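# Scribe a gauged rip line along a curved board edge

## Task

Using the red marking gauge at its current setting, draw a single line at least 20 cm long that tracks the board's curved edge at the gauge's set offset, leaving no other marks anywhere on the board; afterwards set the gauge down on the bench, resting and motionless, away from both the board and the bench dogs. Nothing may depend on the robot holding it in place at the end, and both grippers must release and withdraw.

## Robot and tools

Robot: two FANUC CRX-5iA six-joint arms, named left_arm and right_arm, each ending in a parallel two-finger gripper. The names do not refer to image sides. In the shared scene frame (metres) the origin sits on the table top midway between the arms, +z is up, +x reaches out over the table, and left_arm lies toward +y. Arm bases: left_arm root at (+0.061, +0.473, 0), quat_wxyz (+0.996, 0, 0, -0.092); right_arm root at (+0.059, -0.344, 0), quat_wxyz (+1.000, 0, 0, +0.020).

Gripper geometry: fingers extend along the gripper's +z axis and close along its x axis. The reported end_effector_position is the point midway between the pads; fingertips stick out 17.5 mm past it. A flat block protrudes about 9 cm from the last joint's axis toward the gripper's -y side and rotates with it. Spinning only the last joint moves the pad midpoint around a 25 mm radius circle.

Tool execute_actions takes "actions", a list holding zero or one item, plus optional "pictures" (true/false; pictures come by default). An empty list returns the current state without commanding anything. An item with "rows" and optional "steps" (1 to 15, default 15, each step 1/30 s) is a motion; the last row is reused when rows are fewer than steps. An item with only "steps" (up to 300) is a wait, counted from the previous result and including your own reply time. A rejected call sends nothing.

Each row is one flat list of 18 numbers covering both arms, even if one arm stays put: left_arm first, then right_arm, 9 numbers each. Per arm: six absolute joint target angles in radians, in order waist, shoulder, elbow, forearm roll, wrist pitch, wrist roll (same order as the Joint positions line), followed by gripper position, force_limit, speed, each scaled to [-1, 1]. Joint ranges: waist -3.491 to 3.491, shoulder -3.140 to 3.140, elbow -1.187 to 4.328, forearm roll -3.316 to 3.316, wrist pitch -3.140 to 3.140, wrist roll -3.927 to 3.927. Actual ends may differ by up to 0.010 rad. A target more than 0.010 rad beyond a limit, and farther out than the last reported angle, gets the call refused; a target past the real end is clipped there, and the result may say "joint sent to its limit" (possibly about an earlier action). No such line does not prove more travel exists.

Gripper numbers: position +1 means fully open (50 mm gap), pads meet near -0.65; send -1 to grasp so fingers close until stopped. force_limit per pad: about 20 N at -1, 102 N at 0, 185 N at +1 (actual can run ~17 % higher). speed of gap change: 20 mm/s at -1, 85 at 0, 150 at +1. To leave a gripper unchanged, repeat its previous three numbers; a 0 is a real command. New force or speed only apply after the position number changes by at least 0.01; to soften a grip, open first.

Motion limits: targets advance at most 2.62 rad/s (waist, shoulder), 3.14 (elbow), 3.93 (wrist joints), with 0.5 s to accelerate; joints of one arm are slowed together to arrive together. Targets are held within a lead of the measured angle (0.805 rad waist/shoulder, 0.966 elbow, 1.21 wrist joints), and scaled back if they would place the gripper more than 70 mm from where it is. Between calls, arms keep heading to the last row until all nearly stop or a step is HELD.

Results: a state line per arm with end_effector_position (m) and end_effector_quat_wxyz in the scene frame; printed position can be off, more so at long reach. Joint positions and Joint velocities give one block per arm (rad, rad/s). object_status: 0 moving, 1 blocked while opening, 2 blocked while closing (a grip), 3 reached target or pads met (empty, slightly wider object, or very thin object). Any new position resets it to 0 briefly. Confirm a grip shows 2. After a grip at force_limit -1, status stays 2 even if the object slips out, and a grip on a fixed off-centre object fades. position_measured is in counts; gap ≈ (250 - position_measured) × 0.202 mm. "joint command not followed" means a clearance check altered or blocked joint targets; HELD marks steps where your row was partly not sent. Flange force is the estimated external force on the gripper, including held weight, noisy during acceleration; "no reading" means no estimate. MOTOR HOT warns of heating under load; OVER-TEMPERATURE FAULT means brakes are set until cooled.

Faults: reaching a joint load limit (150 N m for waist, shoulder, elbow; 37.6 N m for the three wrist joints, held weight included) or 150 N of outside force on the arm, tool or load stops that arm for 10 s, drops the rest of the call, and lets it yield.

zoom_image: "camera" is cam_head_left or cam_head_right (each 504x504), "region" is [x0, y0, x1, y1] pixels from the top-left, at most 504 by 504; it enlarges the latest image. read_manual returns only licence text. finished_scene takes "scene", the current scene number, ends it irreversibly and reports success.

Avoid: knocking anything off the table, dropping or slamming objects, pressing hard on the board, stray gauge marks, arms colliding or pushing each other. Loose objects may get brief outside nudges. Move smoothly, release the gauge on the bench, and back off before finishing.

Each tool is called after "Call:" as name([rows], argument=value, ...), one row to a line, values as JSON.

## Session

Call:
execute_actions(actions=[])

Scene clock: 0.00 s of 4800.00 s.
left_arm: end_effector_position=(+0.0164, -0.2929, +0.3014) position_measured=3 object_status=3 end_effector_quat_wxyz=(+0.206, +0.834, +0.509, -0.055) | right_arm: end_effector_position=(+1.0252, -0.3566, +0.2415) position_measured=3 object_status=3 end_effector_quat_wxyz=(+0.616, +0.123, +0.725, +0.283)
Joint positions: left_arm=[-1.28   0.54   0.727 -0.077 -1.336  0.99 ] | right_arm=[0.029 0.701 0.071 0.362 0.577 0.68 ]
Joint velocities: left_arm=[-0.    -0.002 -0.001 -0.001 -0.     0.001] | right_arm=[ 0.    -0.     0.    -0.001  0.    -0.001]
Flange force (N, the push that the arm receives, along the gripper's own x y z axes): no reading

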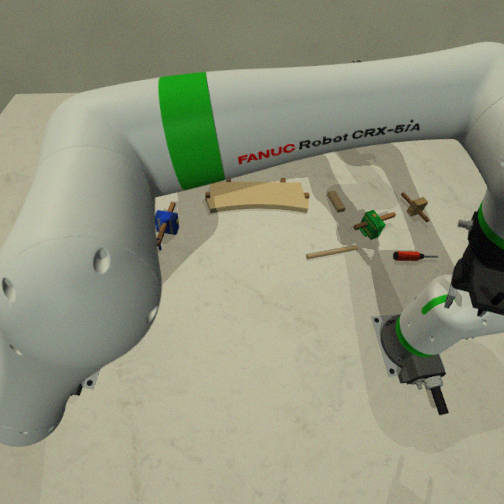

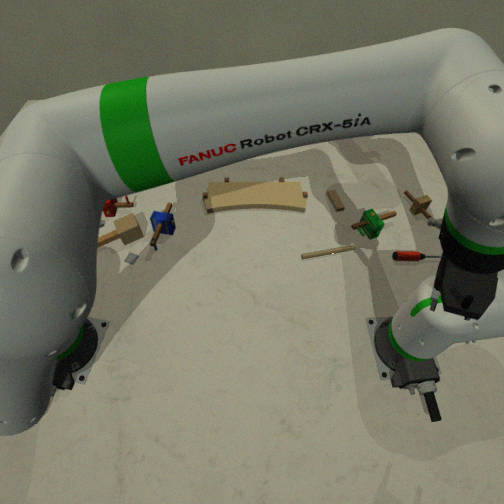

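Call:
execute_actions([
  {"rows":[[-1.2,0,0.2,0,-1.6,0.99,1,0,0,0.029,0.701,0.071,0.362,0.577,0.68,1,0,0]]},
], pictures=false)

Call:
execute_actions([
  {"steps":20},
], pictures=false)

Call:
execute_actions([
  {"rows":[[1.2,0,0.2,0,-1.77,0,1,0,0,-0.6,0.3,0.2,0,0,0,1,0,0]]},
], pictures=false)

Call:
execute_actions([
  {"steps":75},
])

Scene clock: 13.90 s of 4800.00 s.
left_arm: end_effector_position=(+0.0126, -0.1339, +0.3435) position_measured=3 object_status=3 end_effector_quat_wxyz=(+0.133, +0.832, +0.536, -0.041) | right_arm: end_effector_position=(+1.0251, -0.3562, +0.2414) position_measured=3 object_status=3 end_effector_quat_wxyz=(+0.616, +0.123, +0.725, +0.284)
Joint positions: left_arm=[-1.234  0.229  0.424 -0.033 -1.488  0.99 ] | right_arm=[0.029 0.701 0.071 0.362 0.577 0.68 ]
Joint velocities: left_arm=[ 0.109 -0.74  -0.72   0.106 -0.359  0.002] | right_arm=[-0.     0.    -0.     0.001 -0.001 -0.001]
Flange force (N, the push that the arm receives, along the gripper's own x y z axes): left_arm=[1.1 -0.8 0.0] | right_arm=[-1.6 0.9 2.5]
Steps of this call (steps 1 to 90: nothing new was sent; then 10.40 s passed at rest; steps 91 to 105: all 15 steps of this action). Readings (joint positions | what the end effector reports):
91: left_arm=[-1.280 0.539 0.726 -0.077 -1.336 0.990] | right_arm=[0.029 0.701 0.071 0.362 0.577 0.680] | left_arm position_measured=3 object_status=3 | right_arm position_measured=3 object_status=3
92: left_arm=[-1.280 0.535 0.722 -0.077 -1.338 0.990] | right_arm=[0.029 0.701 0.071 0.362 0.577 0.680] | left_arm position_measured=3 object_status=3 | right_arm position_measured=3 object_status=3
94: left_arm=[-1.276 0.508 0.696 -0.073 -1.351 0.990] | right_arm=[0.029 0.701 0.071 0.362 0.577 0.680] | left_arm position_measured=3 object_status=3 | right_arm position_measured=3 object_status=3
98: left_arm=[-1.261 0.406 0.596 -0.058 -1.401 0.990] | right_arm=[0.029 0.701 0.071 0.362 0.577 0.680] | left_arm position_measured=3 object_status=3 | right_arm position_measured=3 object_status=3
105: the state above

Scene clock: 14.57 s of 4800.00 s.
left_arm: end_effector_position=(-0.0013, -0.0104, +0.3548) position_measured=3 object_status=3 end_effector_quat_wxyz=(+0.078, +0.829, +0.553, -0.033) | right_arm: end_effector_position=(+1.0251, -0.3562, +0.2414) position_measured=3 object_status=3 end_effector_quat_wxyz=(+0.615, +0.123, +0.725, +0.284)
Joint positions: left_arm=[-1.2   0.    0.2  -0.   -1.6   0.99] | right_arm=[0.029 0.701 0.071 0.362 0.577 0.68 ]
Joint velocities: left_arm=[ 0.    -0.002 -0.001 -0.001 -0.     0.001] | right_arm=[ 0.    -0.    -0.     0.    -0.001 -0.   ]
Flange force (N, the push that the arm receives, along the gripper's own x y z axes): left_arm=[1.9 -2.3 1.3] | right_arm=[-1.4 1.5 1.4]
Steps of this call (steps 1 to 20: the robot went on to your last target). Readings (joint positions | what the end effector reports):
1: left_arm=[-1.230 0.204 0.400 -0.029 -1.500 0.990] | right_arm=[0.029 0.701 0.071 0.362 0.577 0.680] | left_arm position_measured=3 object_status=3 | right_arm position_measured=3 object_status=3
2: left_arm=[-1.227 0.179 0.375 -0.026 -1.512 0.990] | right_arm=[0.029 0.701 0.071 0.362 0.577 0.680] | left_arm position_measured=3 object_status=3 | right_arm position_measured=3 object_status=3
4: left_arm=[-1.219 0.130 0.326 -0.019 -1.537 0.990] | right_arm=[0.029 0.701 0.071 0.362 0.577 0.680] | left_arm position_measured=3 object_status=3 | right_arm position_measured=3 object_status=3
8: left_arm=[-1.206 0.037 0.236 -0.005 -1.582 0.990] | right_arm=[0.029 0.701 0.071 0.362 0.577 0.680] | left_arm position_measured=3 object_status=3 | right_arm position_measured=3 object_status=3
20: the state above

Scene clock: 15.07 s of 4800.00 s.
left_arm: end_effector_position=(+0.1527, +0.0216, +0.3522) position_measured=3 object_status=3 end_effector_quat_wxyz=(+0.055, +0.836, +0.546, -0.003) | right_arm: end_effector_position=(+0.9893, -0.5618, +0.3154) position_measured=3 object_status=3 end_effector_quat_wxyz=(+0.619, +0.312, +0.664, +0.279)
Joint positions: left_arm=[-0.866 -0.     0.2    0.    -1.661  0.636] | right_arm=[-0.155  0.583  0.109  0.255  0.408  0.48 ]
Joint velocities: left_arm=[ 0.827  0.001  0.001 -0.    -0.12  -0.699] | right_arm=[-0.42  -0.267  0.087 -0.238 -0.382 -0.449]
Flange force (N, the push that the arm receives, along the gripper's own x y z axes): left_arm=[-1.7 -2.8 3.6] | right_arm=[-2.6 -1.6 2.7]
Steps of this call (steps 1 to 15: all 15 steps of this action). Readings (joint positions | what the end effector reports):
1: left_arm=[-1.199 0.000 0.200 0.000 -1.600 0.989] | right_arm=[0.029 0.701 0.071 0.362 0.577 0.679] | left_arm position_measured=3 object_status=3 | right_arm position_measured=3 object_status=3
2: left_arm=[-1.195 -0.000 0.200 0.000 -1.601 0.983] | right_arm=[0.025 0.698 0.072 0.359 0.573 0.674] | left_arm position_measured=3 object_status=3 | right_arm position_measured=3 object_status=3
4: left_arm=[-1.168 -0.000 0.200 0.000 -1.607 0.951] | right_arm=[-0.001 0.682 0.077 0.344 0.549 0.647] | left_arm position_measured=3 object_status=3 | right_arm position_measured=3 object_status=3
8: left_arm=[-1.061 -0.000 0.200 0.000 -1.628 0.825] | right_arm=[-0.057 0.646 0.089 0.312 0.497 0.586] | left_arm position_measured=3 object_status=3 | right_arm position_measured=3 object_status=3
15: the state above

Scene clock: 17.57 s of 4800.00 s.
left_arm: end_effector_position=(+0.3807, +0.7417, +0.3524) position_measured=3 object_status=3 end_effector_quat_wxyz=(+0.000, +0.274, +0.962, +0.000) | right_arm: end_effector_position=(+0.7297, -0.9178, +0.4761) position_measured=3 object_status=3 end_effector_quat_wxyz=(+0.587, +0.649, +0.359, +0.325)
Joint positions: left_arm=[ 1.199 -0.     0.2   -0.    -1.77   0.   ] | right_arm=[-0.6  0.3  0.2 -0.   0.  -0. ]
Joint velocities: left_arm=[ 0.003 -0.     0.001 -0.001 -0.    -0.001] | right_arm=[-0.    -0.     0.     0.001 -0.001 -0.001]
Flange force (N, the push that the arm receives, along the gripper's own x y z axes): left_arm=[0.3 -6.2 2.8] | right_arm=no reading
Steps of this call (steps 1 to 75: the robot went on to your last target). Readings (joint positions | what the end effector reports):
1: left_arm=[-0.838 -0.000 0.200 0.000 -1.665 0.613] | right_arm=[-0.170 0.574 0.112 0.247 0.395 0.464] | left_arm position_measured=3 object_status=3 | right_arm position_measured=3 object_status=3
2: left_arm=[-0.810 -0.000 0.200 0.000 -1.669 0.590] | right_arm=[-0.184 0.565 0.115 0.239 0.382 0.449] | left_arm position_measured=3 object_status=3 | right_arm position_measured=3 object_status=3
4: left_arm=[-0.754 -0.000 0.200 0.000 -1.676 0.548] | right_arm=[-0.213 0.547 0.121 0.223 0.355 0.418] | left_arm position_measured=3 object_status=3 | right_arm position_measured=3 object_status=3
8: left_arm=[-0.640 -0.000 0.200 0.000 -1.689 0.471] | right_arm=[-0.271 0.510 0.132 0.189 0.302 0.355] | left_arm position_measured=3 object_status=3 | right_arm position_measured=3 object_status=3
75: the state above

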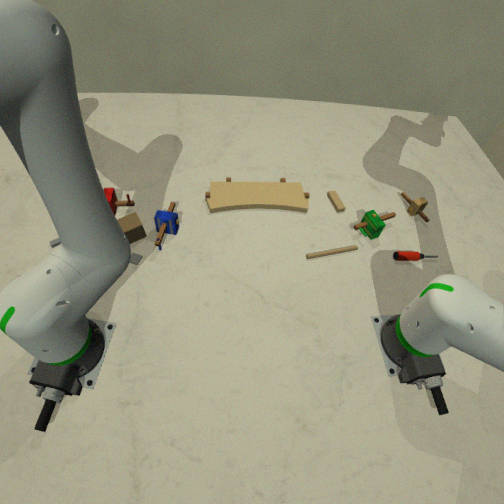

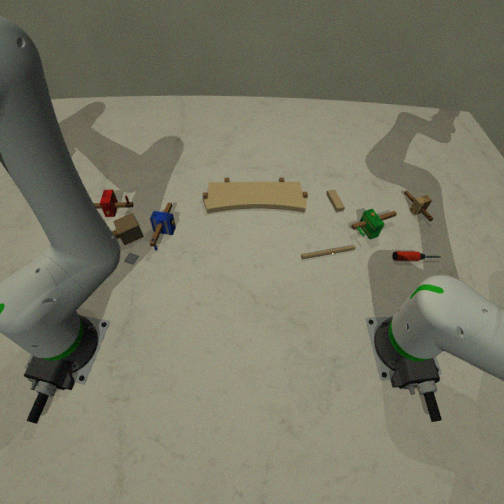

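Call:
zoom_image(camera="cam_head_right", region=[70,170,190,270])

Call:
zoom_image(camera="cam_head_right", region=[190,160,320,230])

Call:
zoom_image(camera="cam_head_right", region=[85,180,145,225])

Call:
zoom_image(camera="cam_head_right", region=[340,180,450,250])

Region (70, 170, 190, 270) of cam_head_right's 504x504 image, scaled by 4.200, with more detail than that image has.

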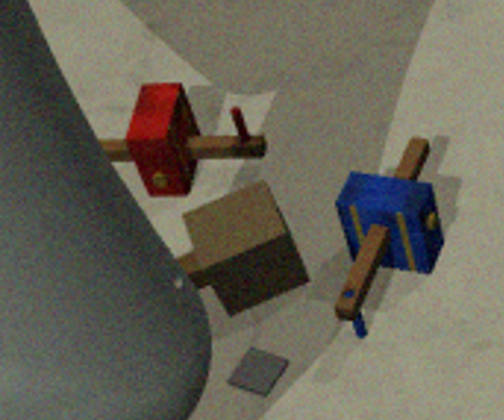

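Region (190, 160, 320, 230) of cam_head_right's 504x504 image, scaled by 3.877, with more detail than that image has; it fills the top 271 rows of this view, and the rest is white.

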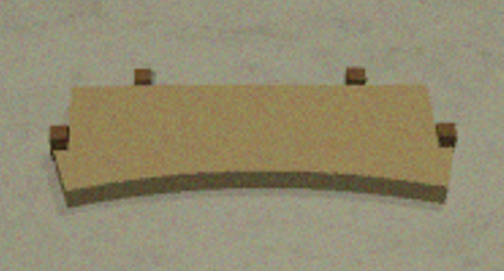

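Region (85, 180, 145, 225) of cam_head_right's 504x504 image, scaled by 8.400, with more detail than that image has; it fills the top 378 rows of this view, and the rest is white.

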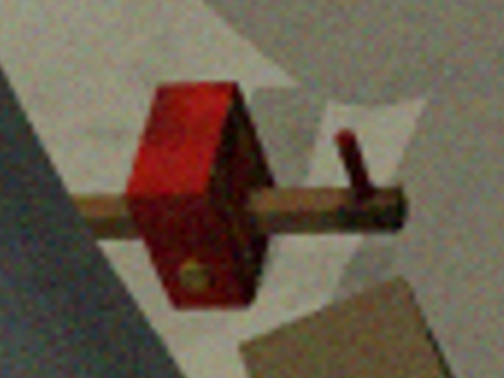

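Region (340, 180, 450, 250) of cam_head_right's 504x504 image, scaled by 4.582, with more detail than that image has; it fills the top 321 rows of this view, and the rest is white.

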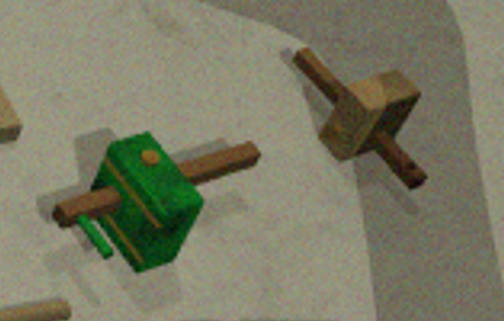

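Call:
execute_actions([
  {"rows":[[0.492,0.177,0.036,0,-1.43,-0.308,1,0,0,-0.6,0.3,0.2,0,0,0,1,0,0]]},
], pictures=false)

Call:
execute_actions([
  {"steps":25},
])

Scene clock: 52.70 s of 4800.00 s.
left_arm: end_effector_position=(+0.4821, +0.6513, +0.2821) position_measured=3 object_status=3 end_effector_quat_wxyz=(+0.000, +0.495, +0.869, +0.000) | right_arm: end_effector_position=(+0.7297, -0.9178, +0.4761) position_measured=3 object_status=3 end_effector_quat_wxyz=(+0.587, +0.649, +0.359, +0.325)
Joint positions: left_arm=[ 0.864  0.084  0.122  0.    -1.609 -0.146] | right_arm=[-0.6  0.3  0.2 -0.  -0.  -0. ]
Joint velocities: left_arm=[-0.804  0.199 -0.186  0.     0.383 -0.346] | right_arm=[-0.     0.     0.    -0.001 -0.     0.001]
Flange force (N, the push that the arm receives, along the gripper's own x y z axes): left_arm=[-3.1 2.2 3.1] | right_arm=no reading
Steps of this call (steps 1 to 15: the robot went on to your last target; steps 16 to 90: nothing new was sent; then 31.63 s passed at rest; steps 91 to 105: all 15 steps of this action). Readings (joint positions | what the end effector reports):
91: left_arm=[1.200 0.000 0.200 0.000 -1.770 -0.000] | right_arm=[-0.600 0.300 0.200 -0.000 -0.000 -0.000] | left_arm position_measured=3 object_status=3 | right_arm position_measured=3 object_status=3
92: left_arm=[1.195 0.001 0.199 0.000 -1.767 -0.002] | right_arm=[-0.600 0.300 0.200 -0.000 -0.000 -0.000] | left_arm position_measured=3 object_status=3 | right_arm position_measured=3 object_status=3
94: left_arm=[1.168 0.008 0.193 0.000 -1.755 -0.014] | right_arm=[-0.600 0.300 0.200 0.000 -0.000 -0.000] | left_arm position_measured=3 object_status=3 | right_arm position_measured=3 object_status=3
98: left_arm=[1.059 0.035 0.167 0.000 -1.702 -0.062] | right_arm=[-0.600 0.300 0.200 -0.000 -0.000 -0.000] | left_arm position_measured=3 object_status=3 | right_arm position_measured=3 object_status=3
105: the state above

Scene clock: 53.53 s of 4800.00 s.
left_arm: end_effector_position=(+0.5499, +0.5002, +0.2002) position_measured=3 object_status=3 end_effector_quat_wxyz=(-0.000, +0.707, +0.707, -0.000) | right_arm: end_effector_position=(+0.7297, -0.9178, +0.4761) position_measured=3 object_status=3 end_effector_quat_wxyz=(+0.587, +0.649, +0.359, +0.325)
Joint positions: left_arm=[ 0.492  0.177  0.036  0.    -1.43  -0.308] | right_arm=[-0.6  0.3  0.2  0.  -0.  -0. ]
Joint velocities: left_arm=[-0.001  0.001  0.     0.     0.     0.   ] | right_arm=[ 0.     0.    -0.    -0.    -0.     0.001]
Flange force (N, the push that the arm receives, along the gripper's own x y z axes): left_arm=[0.3 -3.2 1.8] | right_arm=no reading
Steps of this call (steps 1 to 25: the robot went on to your last target). Readings (joint positions | what the end effector reports):
1: left_arm=[0.837 0.091 0.116 0.000 -1.596 -0.158] | right_arm=[-0.600 0.300 0.200 -0.000 -0.000 -0.000] | left_arm position_measured=3 object_status=3 | right_arm position_measured=3 object_status=3
2: left_arm=[0.810 0.097 0.110 0.000 -1.583 -0.170] | right_arm=[-0.600 0.300 0.200 -0.000 -0.000 0.000] | left_arm position_measured=3 object_status=3 | right_arm position_measured=3 object_status=3
4: left_arm=[0.757 0.111 0.097 0.000 -1.557 -0.193] | right_arm=[-0.600 0.300 0.200 0.000 0.000 -0.000] | left_arm position_measured=3 object_status=3 | right_arm position_measured=3 object_status=3
8: left_arm=[0.650 0.137 0.073 0.000 -1.506 -0.239] | right_arm=[-0.600 0.300 0.200 0.000 -0.000 -0.000] | left_arm position_measured=3 object_status=3 | right_arm position_measured=3 object_status=3
25: the state above

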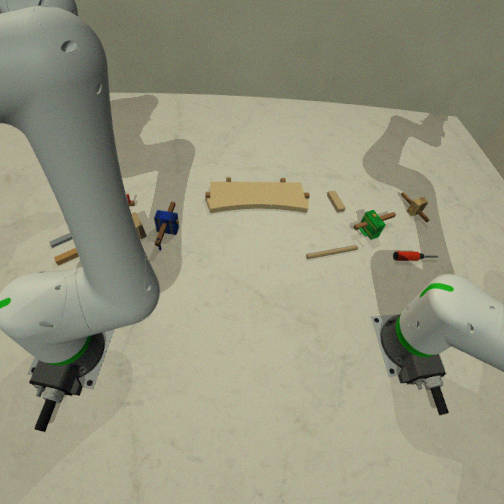

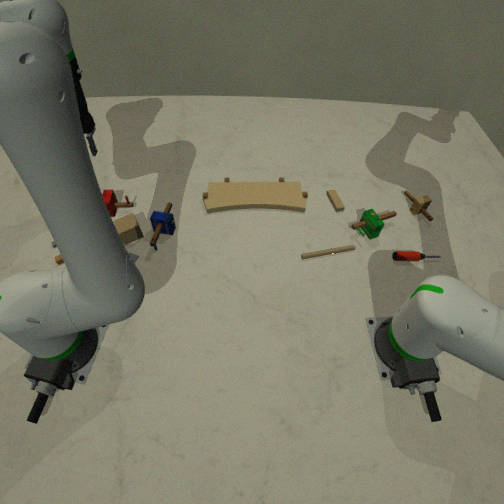

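Call:
execute_actions([
  {"rows":[[0.4766,0.124,-0.2173,0,-1.2296,-0.2926,1,0,0,-0.6,0.3,0.2,0,0,0,1,0,0]]},
], pictures=false)

Call:
execute_actions([
  {"steps":8},
])

Call:
zoom_image(camera="cam_head_right", region=[70,140,160,230])

Scene clock: 69.30 s of 4800.00 s.
left_arm: end_effector_position=(+0.5102, +0.4802, +0.1201) position_measured=3 object_status=3 end_effector_quat_wxyz=(+0.000, +0.707, +0.707, +0.000) | right_arm: end_effector_position=(+0.7297, -0.9178, +0.4761) position_measured=3 object_status=3 end_effector_quat_wxyz=(+0.587, +0.649, +0.359, +0.325)
Joint positions: left_arm=[ 0.477  0.124 -0.217  0.    -1.23  -0.293] | right_arm=[-0.6  0.3  0.2 -0.  -0.  -0. ]
Joint velocities: left_arm=[ 0.001  0.    -0.005 -0.     0.003  0.   ] | right_arm=[ 0.001 -0.     0.    -0.     0.    -0.001]
Flange force (N, the push that the arm receives, along the gripper's own x y z axes): left_arm=[-2.0 -5.8 1.1] | right_arm=no reading
Steps of this call (steps 1 to 15: the robot went on to your last target; steps 16 to 90: nothing new was sent; then 12.27 s passed at rest; steps 91 to 105: all 15 steps of this action). Readings (joint positions | what the end effector reports):
91: left_arm=[0.492 0.177 0.035 0.000 -1.429 -0.308] | right_arm=[-0.600 0.300 0.200 -0.000 -0.000 -0.000] | left_arm position_measured=3 object_status=3 | right_arm position_measured=3 object_status=3
92: left_arm=[0.492 0.176 0.030 0.000 -1.425 -0.308] | right_arm=[-0.600 0.300 0.200 -0.000 -0.000 -0.000] | left_arm position_measured=3 object_status=3 | right_arm position_measured=3 object_status=3
94: left_arm=[0.490 0.169 -0.002 0.000 -1.400 -0.306] | right_arm=[-0.600 0.300 0.200 -0.000 -0.000 -0.000] | left_arm position_measured=3 object_status=3 | right_arm position_measured=3 object_status=3
98: left_arm=[0.482 0.142 -0.133 0.000 -1.297 -0.298] | right_arm=[-0.600 0.300 0.200 -0.000 -0.000 -0.000] | left_arm position_measured=3 object_status=3 | right_arm position_measured=3 object_status=3
105: the state above

Scene clock: 69.57 s of 4800.00 s.
left_arm: end_effector_position=(+0.5100, +0.4801, +0.1199) position_measured=3 object_status=3 end_effector_quat_wxyz=(-0.000, +0.707, +0.707, -0.000) | right_arm: end_effector_position=(+0.7297, -0.9178, +0.4761) position_measured=3 object_status=3 end_effector_quat_wxyz=(+0.587, +0.649, +0.359, +0.325)
Joint positions: left_arm=[ 0.477  0.124 -0.217  0.    -1.23  -0.293] | right_arm=[-0.6  0.3  0.2 -0.   0.  -0. ]
Joint velocities: left_arm=[ 0.001 -0.001 -0.001  0.     0.     0.   ] | right_arm=[ 0.    -0.     0.    -0.     0.002 -0.001]
Flange force (N, the push that the arm receives, along the gripper's own x y z axes): left_arm=[-1.1 -5.0 2.2] | right_arm=no reading
Steps of this call (steps 1 to 8: the robot went on to your last target). Readings (joint positions | what the end effector reports):
1: left_arm=[0.477 0.124 -0.217 0.000 -1.230 -0.293] | right_arm=[-0.600 0.300 0.200 -0.000 -0.000 -0.000] | left_arm position_measured=3 object_status=3 | right_arm position_measured=3 object_status=3
2: left_arm=[0.477 0.124 -0.217 0.000 -1.230 -0.293] | right_arm=[-0.600 0.300 0.200 -0.000 -0.000 -0.000] | left_arm position_measured=3 object_status=3 | right_arm position_measured=3 object_status=3
4: left_arm=[0.477 0.124 -0.217 0.000 -1.230 -0.293] | right_arm=[-0.600 0.300 0.200 0.000 -0.000 -0.000] | left_arm position_measured=3 object_status=3 | right_arm position_measured=3 object_status=3
8: the state above

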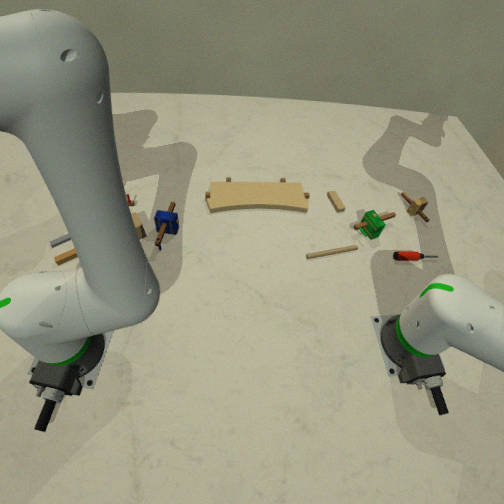

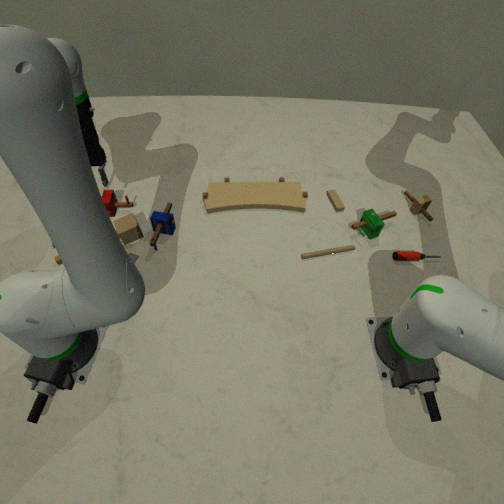

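Region (70, 140, 160, 230) of cam_head_right's 504x504 image, scaled by 5.600, with more detail than that image has.

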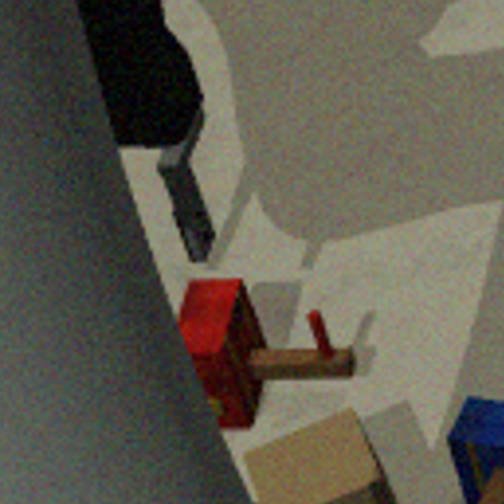

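Call:
execute_actions([
  {"rows":[[0.4507,0.1224,-0.2813,0,-1.1671,-0.2667,1,0,0,-0.6,0.3,0.2,0,0,0,1,0,0]]},
])

Call:
zoom_image(camera="cam_head_right", region=[70,140,160,230])

Scene clock: 80.00 s of 4800.00 s.
left_arm: end_effector_position=(+0.5000, +0.4652, +0.0950) position_measured=3 object_status=3 end_effector_quat_wxyz=(-0.000, +0.707, +0.707, +0.000) | right_arm: end_effector_position=(+0.7297, -0.9178, +0.4761) position_measured=3 object_status=3 end_effector_quat_wxyz=(+0.587, +0.649, +0.359, +0.325)
Joint positions: left_arm=[ 0.451  0.122 -0.281 -0.    -1.167 -0.267] | right_arm=[-0.6  0.3  0.2 -0.  -0.  -0. ]
Joint velocities: left_arm=[ 0.001 -0.001 -0.001  0.001  0.     0.001] | right_arm=[-0.     0.    -0.     0.     0.001  0.001]
Flange force (N, the push that the arm receives, along the gripper's own x y z axes): left_arm=[-0.3 -4.0 2.0] | right_arm=no reading
Steps of this call (steps 1 to 15: the robot went on to your last target; steps 16 to 90: nothing new was sent; then 6.93 s passed at rest; steps 91 to 105: all 15 steps of this action). Readings (joint positions | what the end effector reports):
91: left_arm=[0.476 0.124 -0.218 -0.000 -1.229 -0.292] | right_arm=[-0.600 0.300 0.200 0.000 0.000 -0.000] | left_arm position_measured=3 object_status=3 | right_arm position_measured=3 object_status=3
92: left_arm=[0.474 0.124 -0.224 -0.000 -1.223 -0.290] | right_arm=[-0.600 0.300 0.200 -0.000 -0.000 -0.000] | left_arm position_measured=3 object_status=3 | right_arm position_measured=3 object_status=3
94: left_arm=[0.462 0.123 -0.253 -0.000 -1.195 -0.278] | right_arm=[-0.600 0.300 0.200 -0.000 -0.000 -0.000] | left_arm position_measured=3 object_status=3 | right_arm position_measured=3 object_status=3
98: left_arm=[0.451 0.123 -0.280 -0.000 -1.168 -0.267] | right_arm=[-0.600 0.300 0.200 0.000 -0.000 -0.000] | left_arm position_measured=3 object_status=3 | right_arm position_measured=3 object_status=3
105: the state above

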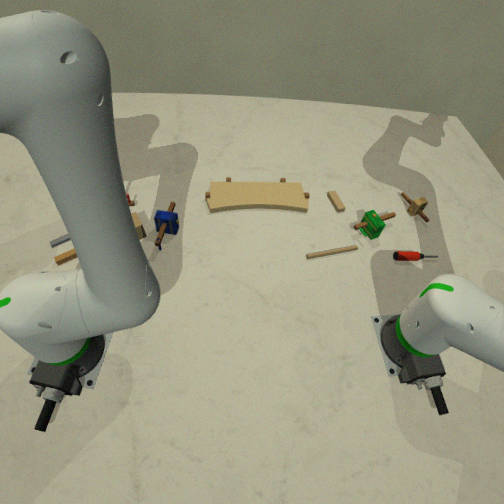

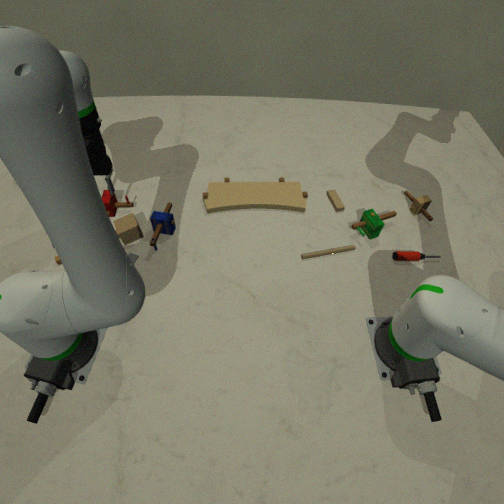

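Region (70, 140, 160, 230) of cam_head_right's 504x504 image, scaled by 5.600, with more detail than that image has.

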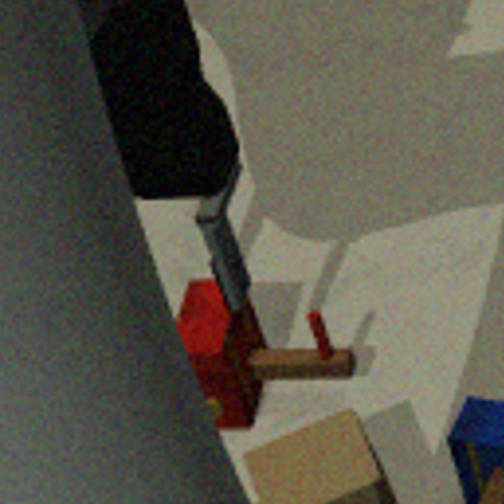

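Call:
execute_actions([
  {"rows":[[0.4507,0.1575,-0.3235,0,-1.0898,-0.2667,1,0,0,-0.6,0.3,0.2,0,0,0,1,0,0]]},
])

Call:
zoom_image(camera="cam_head_right", region=[70,140,160,230])

Scene clock: 92.30 s of 4800.00 s.
left_arm: end_effector_position=(+0.5001, +0.4651, +0.0630) position_measured=3 object_status=3 end_effector_quat_wxyz=(+0.000, +0.707, +0.707, +0.000) | right_arm: end_effector_position=(+0.7297, -0.9178, +0.4761) position_measured=3 object_status=3 end_effector_quat_wxyz=(+0.587, +0.649, +0.359, +0.325)
Joint positions: left_arm=[ 0.451  0.157 -0.323  0.    -1.09  -0.267] | right_arm=[-0.6  0.3  0.2 -0.  -0.  -0. ]
Joint velocities: left_arm=[ 0.001  0.    -0.001 -0.001  0.     0.002] | right_arm=[ 0.    -0.     0.    -0.001  0.001  0.   ]
Flange force (N, the push that the arm receives, along the gripper's own x y z axes): left_arm=[-2.0 -3.0 1.0] | right_arm=no reading
Steps of this call (steps 1 to 15: the robot went on to your last target; steps 16 to 90: nothing new was sent; then 8.80 s passed at rest; steps 91 to 105: all 15 steps of this action). Readings (joint positions | what the end effector reports):
91: left_arm=[0.451 0.123 -0.282 0.000 -1.166 -0.267] | right_arm=[-0.600 0.300 0.200 -0.000 -0.000 -0.000] | left_arm position_measured=3 object_status=3 | right_arm position_measured=3 object_status=3
92: left_arm=[0.451 0.125 -0.285 0.000 -1.159 -0.267] | right_arm=[-0.600 0.300 0.200 -0.000 0.000 0.000] | left_arm position_measured=3 object_status=3 | right_arm position_measured=3 object_status=3
94: left_arm=[0.451 0.142 -0.305 0.000 -1.123 -0.267] | right_arm=[-0.600 0.300 0.200 -0.000 -0.000 -0.000] | left_arm position_measured=3 object_status=3 | right_arm position_measured=3 object_status=3
98: left_arm=[0.451 0.157 -0.323 0.000 -1.091 -0.267] | right_arm=[-0.600 0.300 0.200 -0.000 -0.000 -0.000] | left_arm position_measured=3 object_status=3 | right_arm position_measured=3 object_status=3
105: the state above

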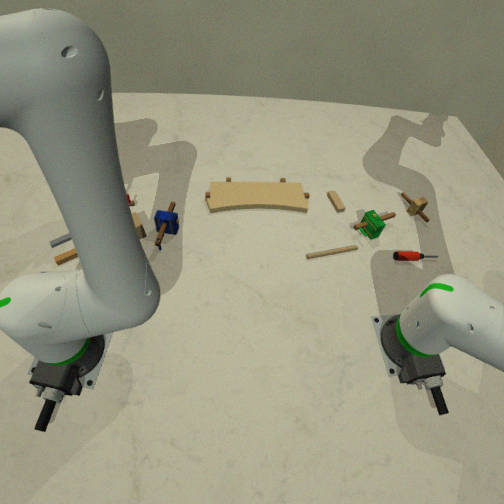

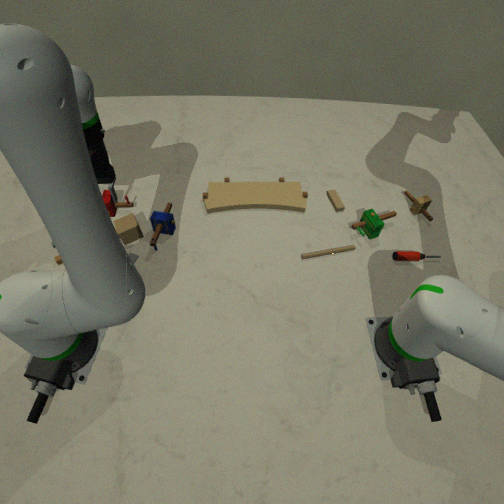

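Region (70, 140, 160, 230) of cam_head_right's 504x504 image, scaled by 5.600, with more detail than that image has.

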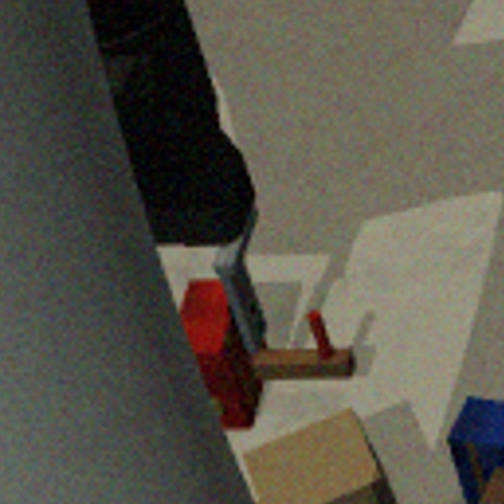

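Call:
execute_actions([
  {"rows":[[0.4507,0.1575,-0.3235,0,-1.0898,-0.2667,-1,-0.3,0,-0.6,0.3,0.2,0,0,0,1,0,0]]},
], pictures=false)

Call:
execute_actions([
  {"rows":[[0.4507,0.0764,-0.1961,0,-1.2983,-0.2667,-1,-0.3,0,-0.6,0.3,0.2,0,0,0,1,0,0]]},
])

Call:
execute_actions([
  {"rows":[[-0.461,0.3779,0.1717,0,-1.3646,2.216,-1,-0.3,0,-0.6,0.3,0.2,0,0,0,1,0,0]]},
], pictures=false)

Call:
execute_actions([
  {"steps":40},
])

Scene clock: 111.80 s of 4800.00 s.
left_arm: end_effector_position=(+0.5000, +0.4651, +0.0630) position_measured=103 object_status=2 end_effector_quat_wxyz=(-0.000, +0.707, +0.707, -0.000) | right_arm: end_effector_position=(+0.7297, -0.9178, +0.4761) position_measured=3 object_status=3 end_effector_quat_wxyz=(+0.587, +0.649, +0.359, +0.325)
Joint positions: left_arm=[ 0.451  0.158 -0.324 -0.    -1.09  -0.267] | right_arm=[-0.6  0.3  0.2 -0.  -0.  -0. ]
Joint velocities: left_arm=[ 0.     0.001 -0.     0.    -0.    -0.002] | right_arm=[-0.     0.    -0.     0.     0.    -0.001]
Flange force (N, the push that the arm receives, along the gripper's own x y z axes): left_arm=[-1.4 -2.2 2.8] | right_arm=no reading
Steps of this call (steps 1 to 15: the robot went on to your last target; steps 16 to 90: nothing new was sent; then 16.00 s passed at rest; steps 91 to 105: all 15 steps of this action). Readings (joint positions | what the end effector reports):
91: left_arm=[0.451 0.157 -0.324 -0.000 -1.090 -0.267] | right_arm=[-0.600 0.300 0.200 -0.000 -0.000 -0.000] | left_arm position_measured=13 object_status=0 | right_arm position_measured=3 object_status=3
92: left_arm=[0.451 0.157 -0.324 -0.000 -1.090 -0.267] | right_arm=[-0.600 0.300 0.200 -0.000 -0.000 -0.000] | left_arm position_measured=27 object_status=0 | right_arm position_measured=3 object_status=3
94: left_arm=[0.451 0.158 -0.324 -0.000 -1.090 -0.267] | right_arm=[-0.600 0.300 0.200 0.000 -0.000 -0.000] | left_arm position_measured=55 object_status=0 | right_arm position_measured=3 object_status=3
98: left_arm=[0.451 0.158 -0.324 -0.000 -1.090 -0.267] | right_arm=[-0.600 0.300 0.200 -0.000 -0.000 0.000] | left_arm position_measured=103 object_status=0 | right_arm position_measured=3 object_status=3
105: the state above

Scene clock: 112.30 s of 4800.00 s.
left_arm: end_effector_position=(+0.4999, +0.4651, +0.1499) position_measured=103 object_status=2 end_effector_quat_wxyz=(-0.000, +0.707, +0.707, -0.000) | right_arm: end_effector_position=(+0.7297, -0.9178, +0.4761) position_measured=3 object_status=3 end_effector_quat_wxyz=(+0.587, +0.649, +0.359, +0.325)
Joint positions: left_arm=[ 0.451  0.077 -0.196 -0.    -1.298 -0.267] | right_arm=[-0.6  0.3  0.2  0.  -0.  -0. ]
Joint velocities: left_arm=[ 0.001 -0.001  0.003  0.002 -0.002  0.002] | right_arm=[ 0. -0.  0.  0.  0. -0.]
Flange force (N, the push that the arm receives, along the gripper's own x y z axes): left_arm=[-1.9 -4.3 4.9] | right_arm=no reading
Steps of this call (steps 1 to 15: all 15 steps of this action). Readings (joint positions | what the end effector reports):
1: left_arm=[0.451 0.157 -0.323 -0.000 -1.090 -0.267] | right_arm=[-0.600 0.300 0.200 -0.000 -0.000 -0.000] | left_arm position_measured=103 object_status=2 | right_arm position_measured=3 object_status=3
2: left_arm=[0.451 0.155 -0.319 -0.000 -1.098 -0.267] | right_arm=[-0.600 0.300 0.200 -0.000 -0.000 -0.000] | left_arm position_measured=103 object_status=2 | right_arm position_measured=3 object_status=3
4: left_arm=[0.451 0.140 -0.295 -0.000 -1.138 -0.267] | right_arm=[-0.600 0.300 0.200 -0.000 -0.000 -0.000] | left_arm position_measured=103 object_status=2 | right_arm position_measured=3 object_status=3
8: left_arm=[0.451 0.090 -0.217 -0.000 -1.263 -0.267] | right_arm=[-0.600 0.300 0.200 0.000 -0.000 -0.000] | left_arm position_measured=103 object_status=2 | right_arm position_measured=3 object_status=3
15: the state above

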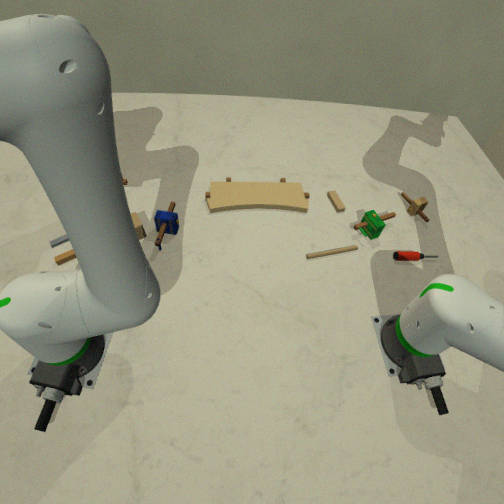

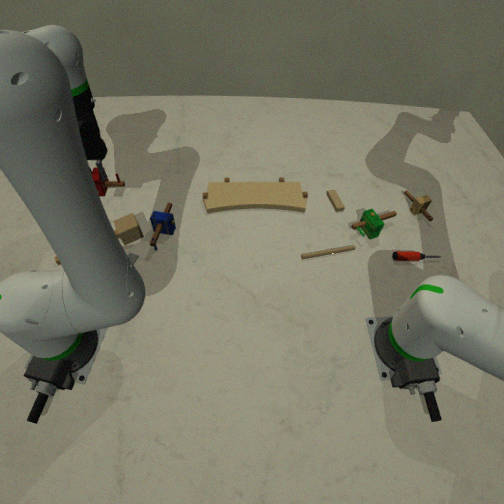

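Scene clock: 112.80 s of 4800.00 s.
left_arm: end_effector_position=(+0.5213, +0.3129, +0.1539) position_measured=103 object_status=2 end_effector_quat_wxyz=(-0.000, +0.637, +0.770, -0.000) | right_arm: end_effector_position=(+0.7297, -0.9178, +0.4761) position_measured=3 object_status=3 end_effector_quat_wxyz=(+0.587, +0.649, +0.359, +0.325)
Joint positions: left_arm=[ 0.132  0.186 -0.063  0.    -1.322  0.241] | right_arm=[-0.6  0.3  0.2 -0.  -0.   0. ]
Joint velocities: left_arm=[-0.708  0.229  0.281 -0.001 -0.05   1.333] | right_arm=[ 0.     0.001 -0.     0.    -0.     0.001]
Flange force (N, the push that the arm receives, along the gripper's own x y z axes): left_arm=[-3.9 -1.4 1.8] | right_arm=no reading
Steps of this call (steps 1 to 15: all 15 steps of this action). Readings (joint positions | what the end effector reports):
1: left_arm=[0.450 0.077 -0.196 -0.000 -1.298 -0.266] | right_arm=[-0.600 0.300 0.200 -0.000 -0.000 0.000] | left_arm position_measured=103 object_status=2 | right_arm position_measured=3 object_status=3
2: left_arm=[0.446 0.079 -0.194 -0.000 -1.299 -0.259] | right_arm=[-0.600 0.300 0.200 0.000 -0.000 -0.000] | left_arm position_measured=103 object_status=2 | right_arm position_measured=3 object_status=3
4: left_arm=[0.419 0.089 -0.182 -0.000 -1.301 -0.219] | right_arm=[-0.600 0.300 0.200 -0.000 -0.000 -0.000] | left_arm position_measured=103 object_status=2 | right_arm position_measured=3 object_status=3
8: left_arm=[0.312 0.128 -0.135 0.000 -1.309 -0.058] | right_arm=[-0.600 0.300 0.200 0.000 -0.000 -0.000] | left_arm position_measured=103 object_status=2 | right_arm position_measured=3 object_status=3
15: the state above

Scene clock: 114.13 s of 4800.00 s.
left_arm: end_effector_position=(+0.4400, +0.0003, +0.1500) position_measured=103 object_status=2 end_effector_quat_wxyz=(-0.000, -0.000, +1.000, -0.000) | right_arm: end_effector_position=(+0.7297, -0.9178, +0.4761) position_measured=3 object_status=3 end_effector_quat_wxyz=(+0.587, +0.649, +0.359, +0.325)
Joint positions: left_arm=[-0.461  0.378  0.172  0.    -1.365  2.216] | right_arm=[-0.6  0.3  0.2 -0.  -0.  -0. ]
Joint velocities: left_arm=[-0.001 -0.001  0.001  0.     0.     0.   ] | right_arm=[-0.     0.     0.     0.    -0.001 -0.   ]
Flange force (N, the push that the arm receives, along the gripper's own x y z axes): left_arm=[3.3 4.4 3.2] | right_arm=no reading
Steps of this call (steps 1 to 40: the robot went on to your last target). Readings (joint positions | what the end effector reports):
1: left_arm=[0.108 0.194 -0.054 0.000 -1.324 0.287] | right_arm=[-0.600 0.300 0.200 -0.000 0.000 -0.000] | left_arm position_measured=103 object_status=2 | right_arm position_measured=3 object_status=3
2: left_arm=[0.085 0.201 -0.044 0.000 -1.326 0.333] | right_arm=[-0.600 0.300 0.200 -0.000 -0.000 0.000] | left_arm position_measured=103 object_status=2 | right_arm position_measured=3 object_status=3
4: left_arm=[0.039 0.216 -0.026 0.000 -1.329 0.430] | right_arm=[-0.600 0.300 0.200 -0.000 -0.000 -0.000] | left_arm position_measured=103 object_status=2 | right_arm position_measured=3 object_status=3
8: left_arm=[-0.046 0.244 0.007 0.000 -1.335 0.636] | right_arm=[-0.600 0.300 0.200 -0.000 -0.000 -0.000] | left_arm position_measured=103 object_status=2 | right_arm position_measured=3 object_status=3
40: the state above

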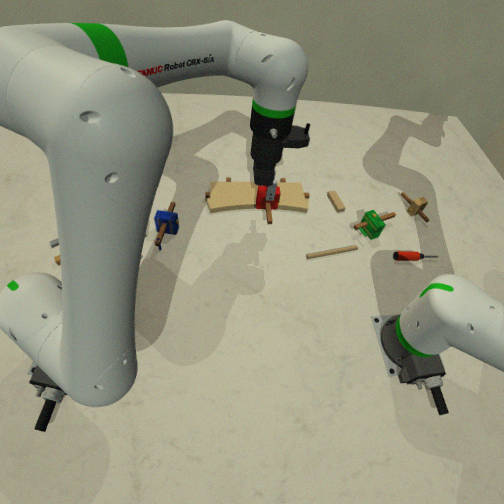

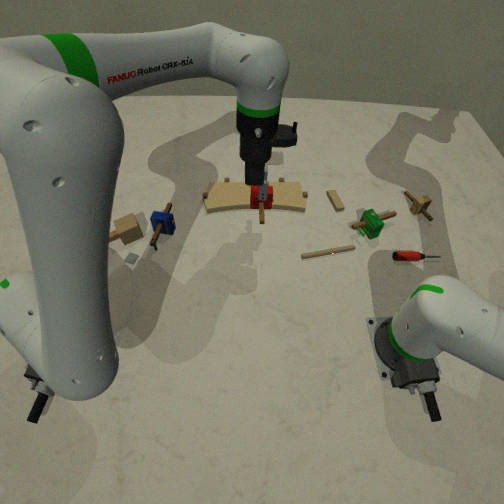

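Call:
zoom_image(camera="cam_head_right", region=[195,160,320,240])

Call:
zoom_image(camera="cam_head_left", region=[195,160,320,240])

Region (195, 160, 320, 240) of cam_head_right's 504x504 image, scaled by 4.032, with more detail than that image has; it fills the top 323 rows of this view, and the rest is white.

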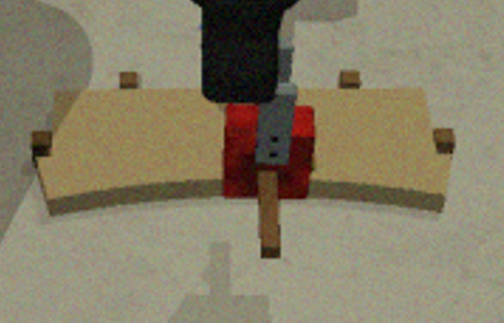

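Region (195, 160, 320, 240) of cam_head_left's 504x504 image, scaled by 4.032, with more detail than that image has; it fills the top 323 rows of this view, and the rest is white.

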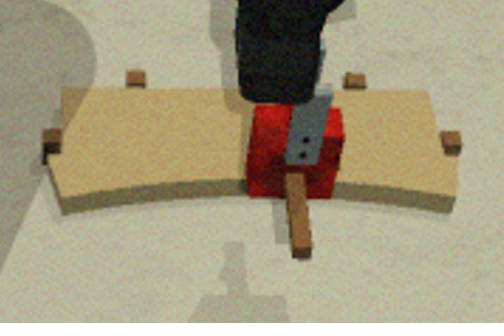

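Call:
execute_actions([
  {"rows":[[-0.2349,0.245,-0.1835,0,-1.1423,2.1367,-1,-0.3,0,-0.6,0.3,0.2,0,0,0,1,0,0]]},
], pictures=false)

Call:
execute_actions([
  {"steps":10},
])

Call:
zoom_image(camera="cam_head_right", region=[190,160,280,250])

Scene clock: 133.47 s of 4800.00 s.
left_arm: end_effector_position=(+0.4601, +0.1258, +0.0786) position_measured=103 object_status=2 end_effector_quat_wxyz=(-0.000, -0.071, +0.997, +0.000) | right_arm: end_effector_position=(+0.7297, -0.9178, +0.4761) position_measured=3 object_status=3 end_effector_quat_wxyz=(+0.587, +0.649, +0.359, +0.325)
Joint positions: left_arm=[-0.243  0.25  -0.171 -0.    -1.15   2.139] | right_arm=[-0.6  0.3  0.2 -0.   0.  -0. ]
Joint velocities: left_arm=[ 0.209 -0.125 -0.326  0.     0.203 -0.072] | right_arm=[ 0.     0.    -0.    -0.     0.     0.001]
Flange force (N, the push that the arm receives, along the gripper's own x y z axes): left_arm=[3.3 21.8 5.9] | right_arm=no reading
Steps of this call (steps 1 to 30: the robot went on to your last target; steps 31 to 90: nothing new was sent; then 15.83 s passed at rest; steps 91 to 105: all 15 steps of this action). Readings (joint positions | what the end effector reports):
91: left_arm=[-0.461 0.378 0.171 -0.000 -1.365 2.216] | right_arm=[-0.600 0.300 0.200 -0.000 -0.000 -0.000] | left_arm position_measured=103 object_status=2 | right_arm position_measured=3 object_status=3
92: left_arm=[-0.458 0.376 0.166 -0.000 -1.361 2.215] | right_arm=[-0.600 0.300 0.200 -0.000 -0.000 -0.000] | left_arm position_measured=103 object_status=2 | right_arm position_measured=3 object_status=3
94: left_arm=[-0.437 0.364 0.134 -0.000 -1.341 2.208] | right_arm=[-0.600 0.300 0.200 -0.000 -0.000 -0.000] | left_arm position_measured=103 object_status=2 | right_arm position_measured=3 object_status=3
98: left_arm=[-0.358 0.318 0.009 -0.000 -1.263 2.180] | right_arm=[-0.600 0.300 0.200 0.000 -0.000 -0.000] | left_arm position_measured=103 object_status=2 | right_arm position_measured=3 object_status=3
105: the state above

Scene clock: 133.80 s of 4800.00 s.
left_arm: end_effector_position=(+0.4599, +0.1301, +0.0761) position_measured=103 object_status=2 end_effector_quat_wxyz=(+0.000, -0.073, +0.997, +0.000) | right_arm: end_effector_position=(+0.7297, -0.9178, +0.4761) position_measured=3 object_status=3 end_effector_quat_wxyz=(+0.587, +0.649, +0.359, +0.325)
Joint positions: left_arm=[-0.235  0.245 -0.183 -0.    -1.142  2.137] | right_arm=[-0.6  0.3  0.2 -0.  -0.   0. ]
Joint velocities: left_arm=[ 0.     0.001 -0.    -0.     0.    -0.   ] | right_arm=[ 0.     0.     0.001 -0.     0.001 -0.   ]
Flange force (N, the push that the arm receives, along the gripper's own x y z axes): left_arm=[3.4 0.8 1.2] | right_arm=no reading
Steps of this call (steps 1 to 10: the robot went on to your last target). Readings (joint positions | what the end effector reports):
1: left_arm=[-0.237 0.246 -0.179 -0.000 -1.145 2.138] | right_arm=[-0.600 0.300 0.200 0.000 -0.000 -0.000] | left_arm position_measured=103 object_status=2 | right_arm position_measured=3 object_status=3
2: left_arm=[-0.236 0.245 -0.182 -0.000 -1.143 2.137] | right_arm=[-0.600 0.300 0.200 -0.000 -0.000 -0.000] | left_arm position_measured=103 object_status=2 | right_arm position_measured=3 object_status=3
4: left_arm=[-0.235 0.245 -0.183 -0.000 -1.142 2.137] | right_arm=[-0.600 0.300 0.200 -0.000 0.000 -0.000] | left_arm position_measured=103 object_status=2 | right_arm position_measured=3 object_status=3
8: left_arm=[-0.235 0.245 -0.183 -0.000 -1.142 2.137] | right_arm=[-0.600 0.300 0.200 -0.000 -0.000 0.000] | left_arm position_measured=103 object_status=2 | right_arm position_measured=3 object_status=3
10: the state above

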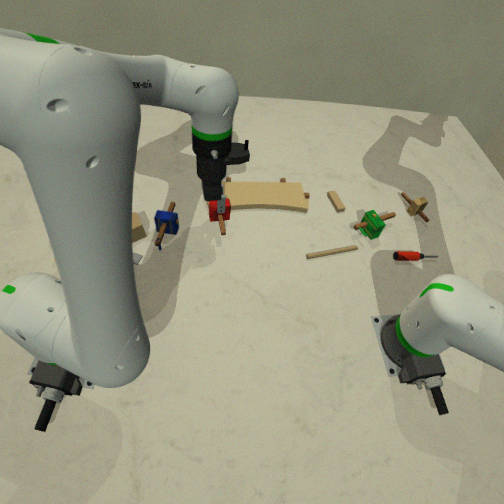

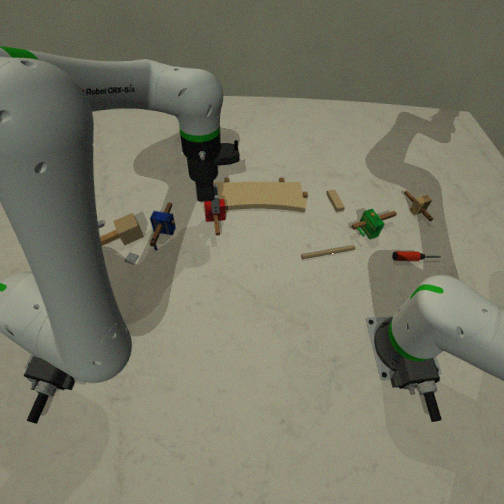

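Region (190, 160, 280, 250) of cam_head_right's 504x504 image, scaled by 5.600, with more detail than that image has.

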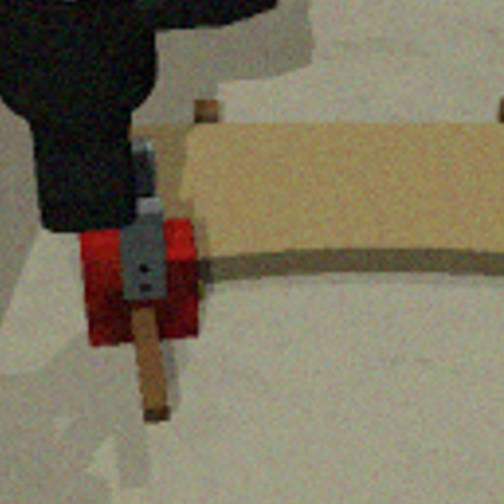

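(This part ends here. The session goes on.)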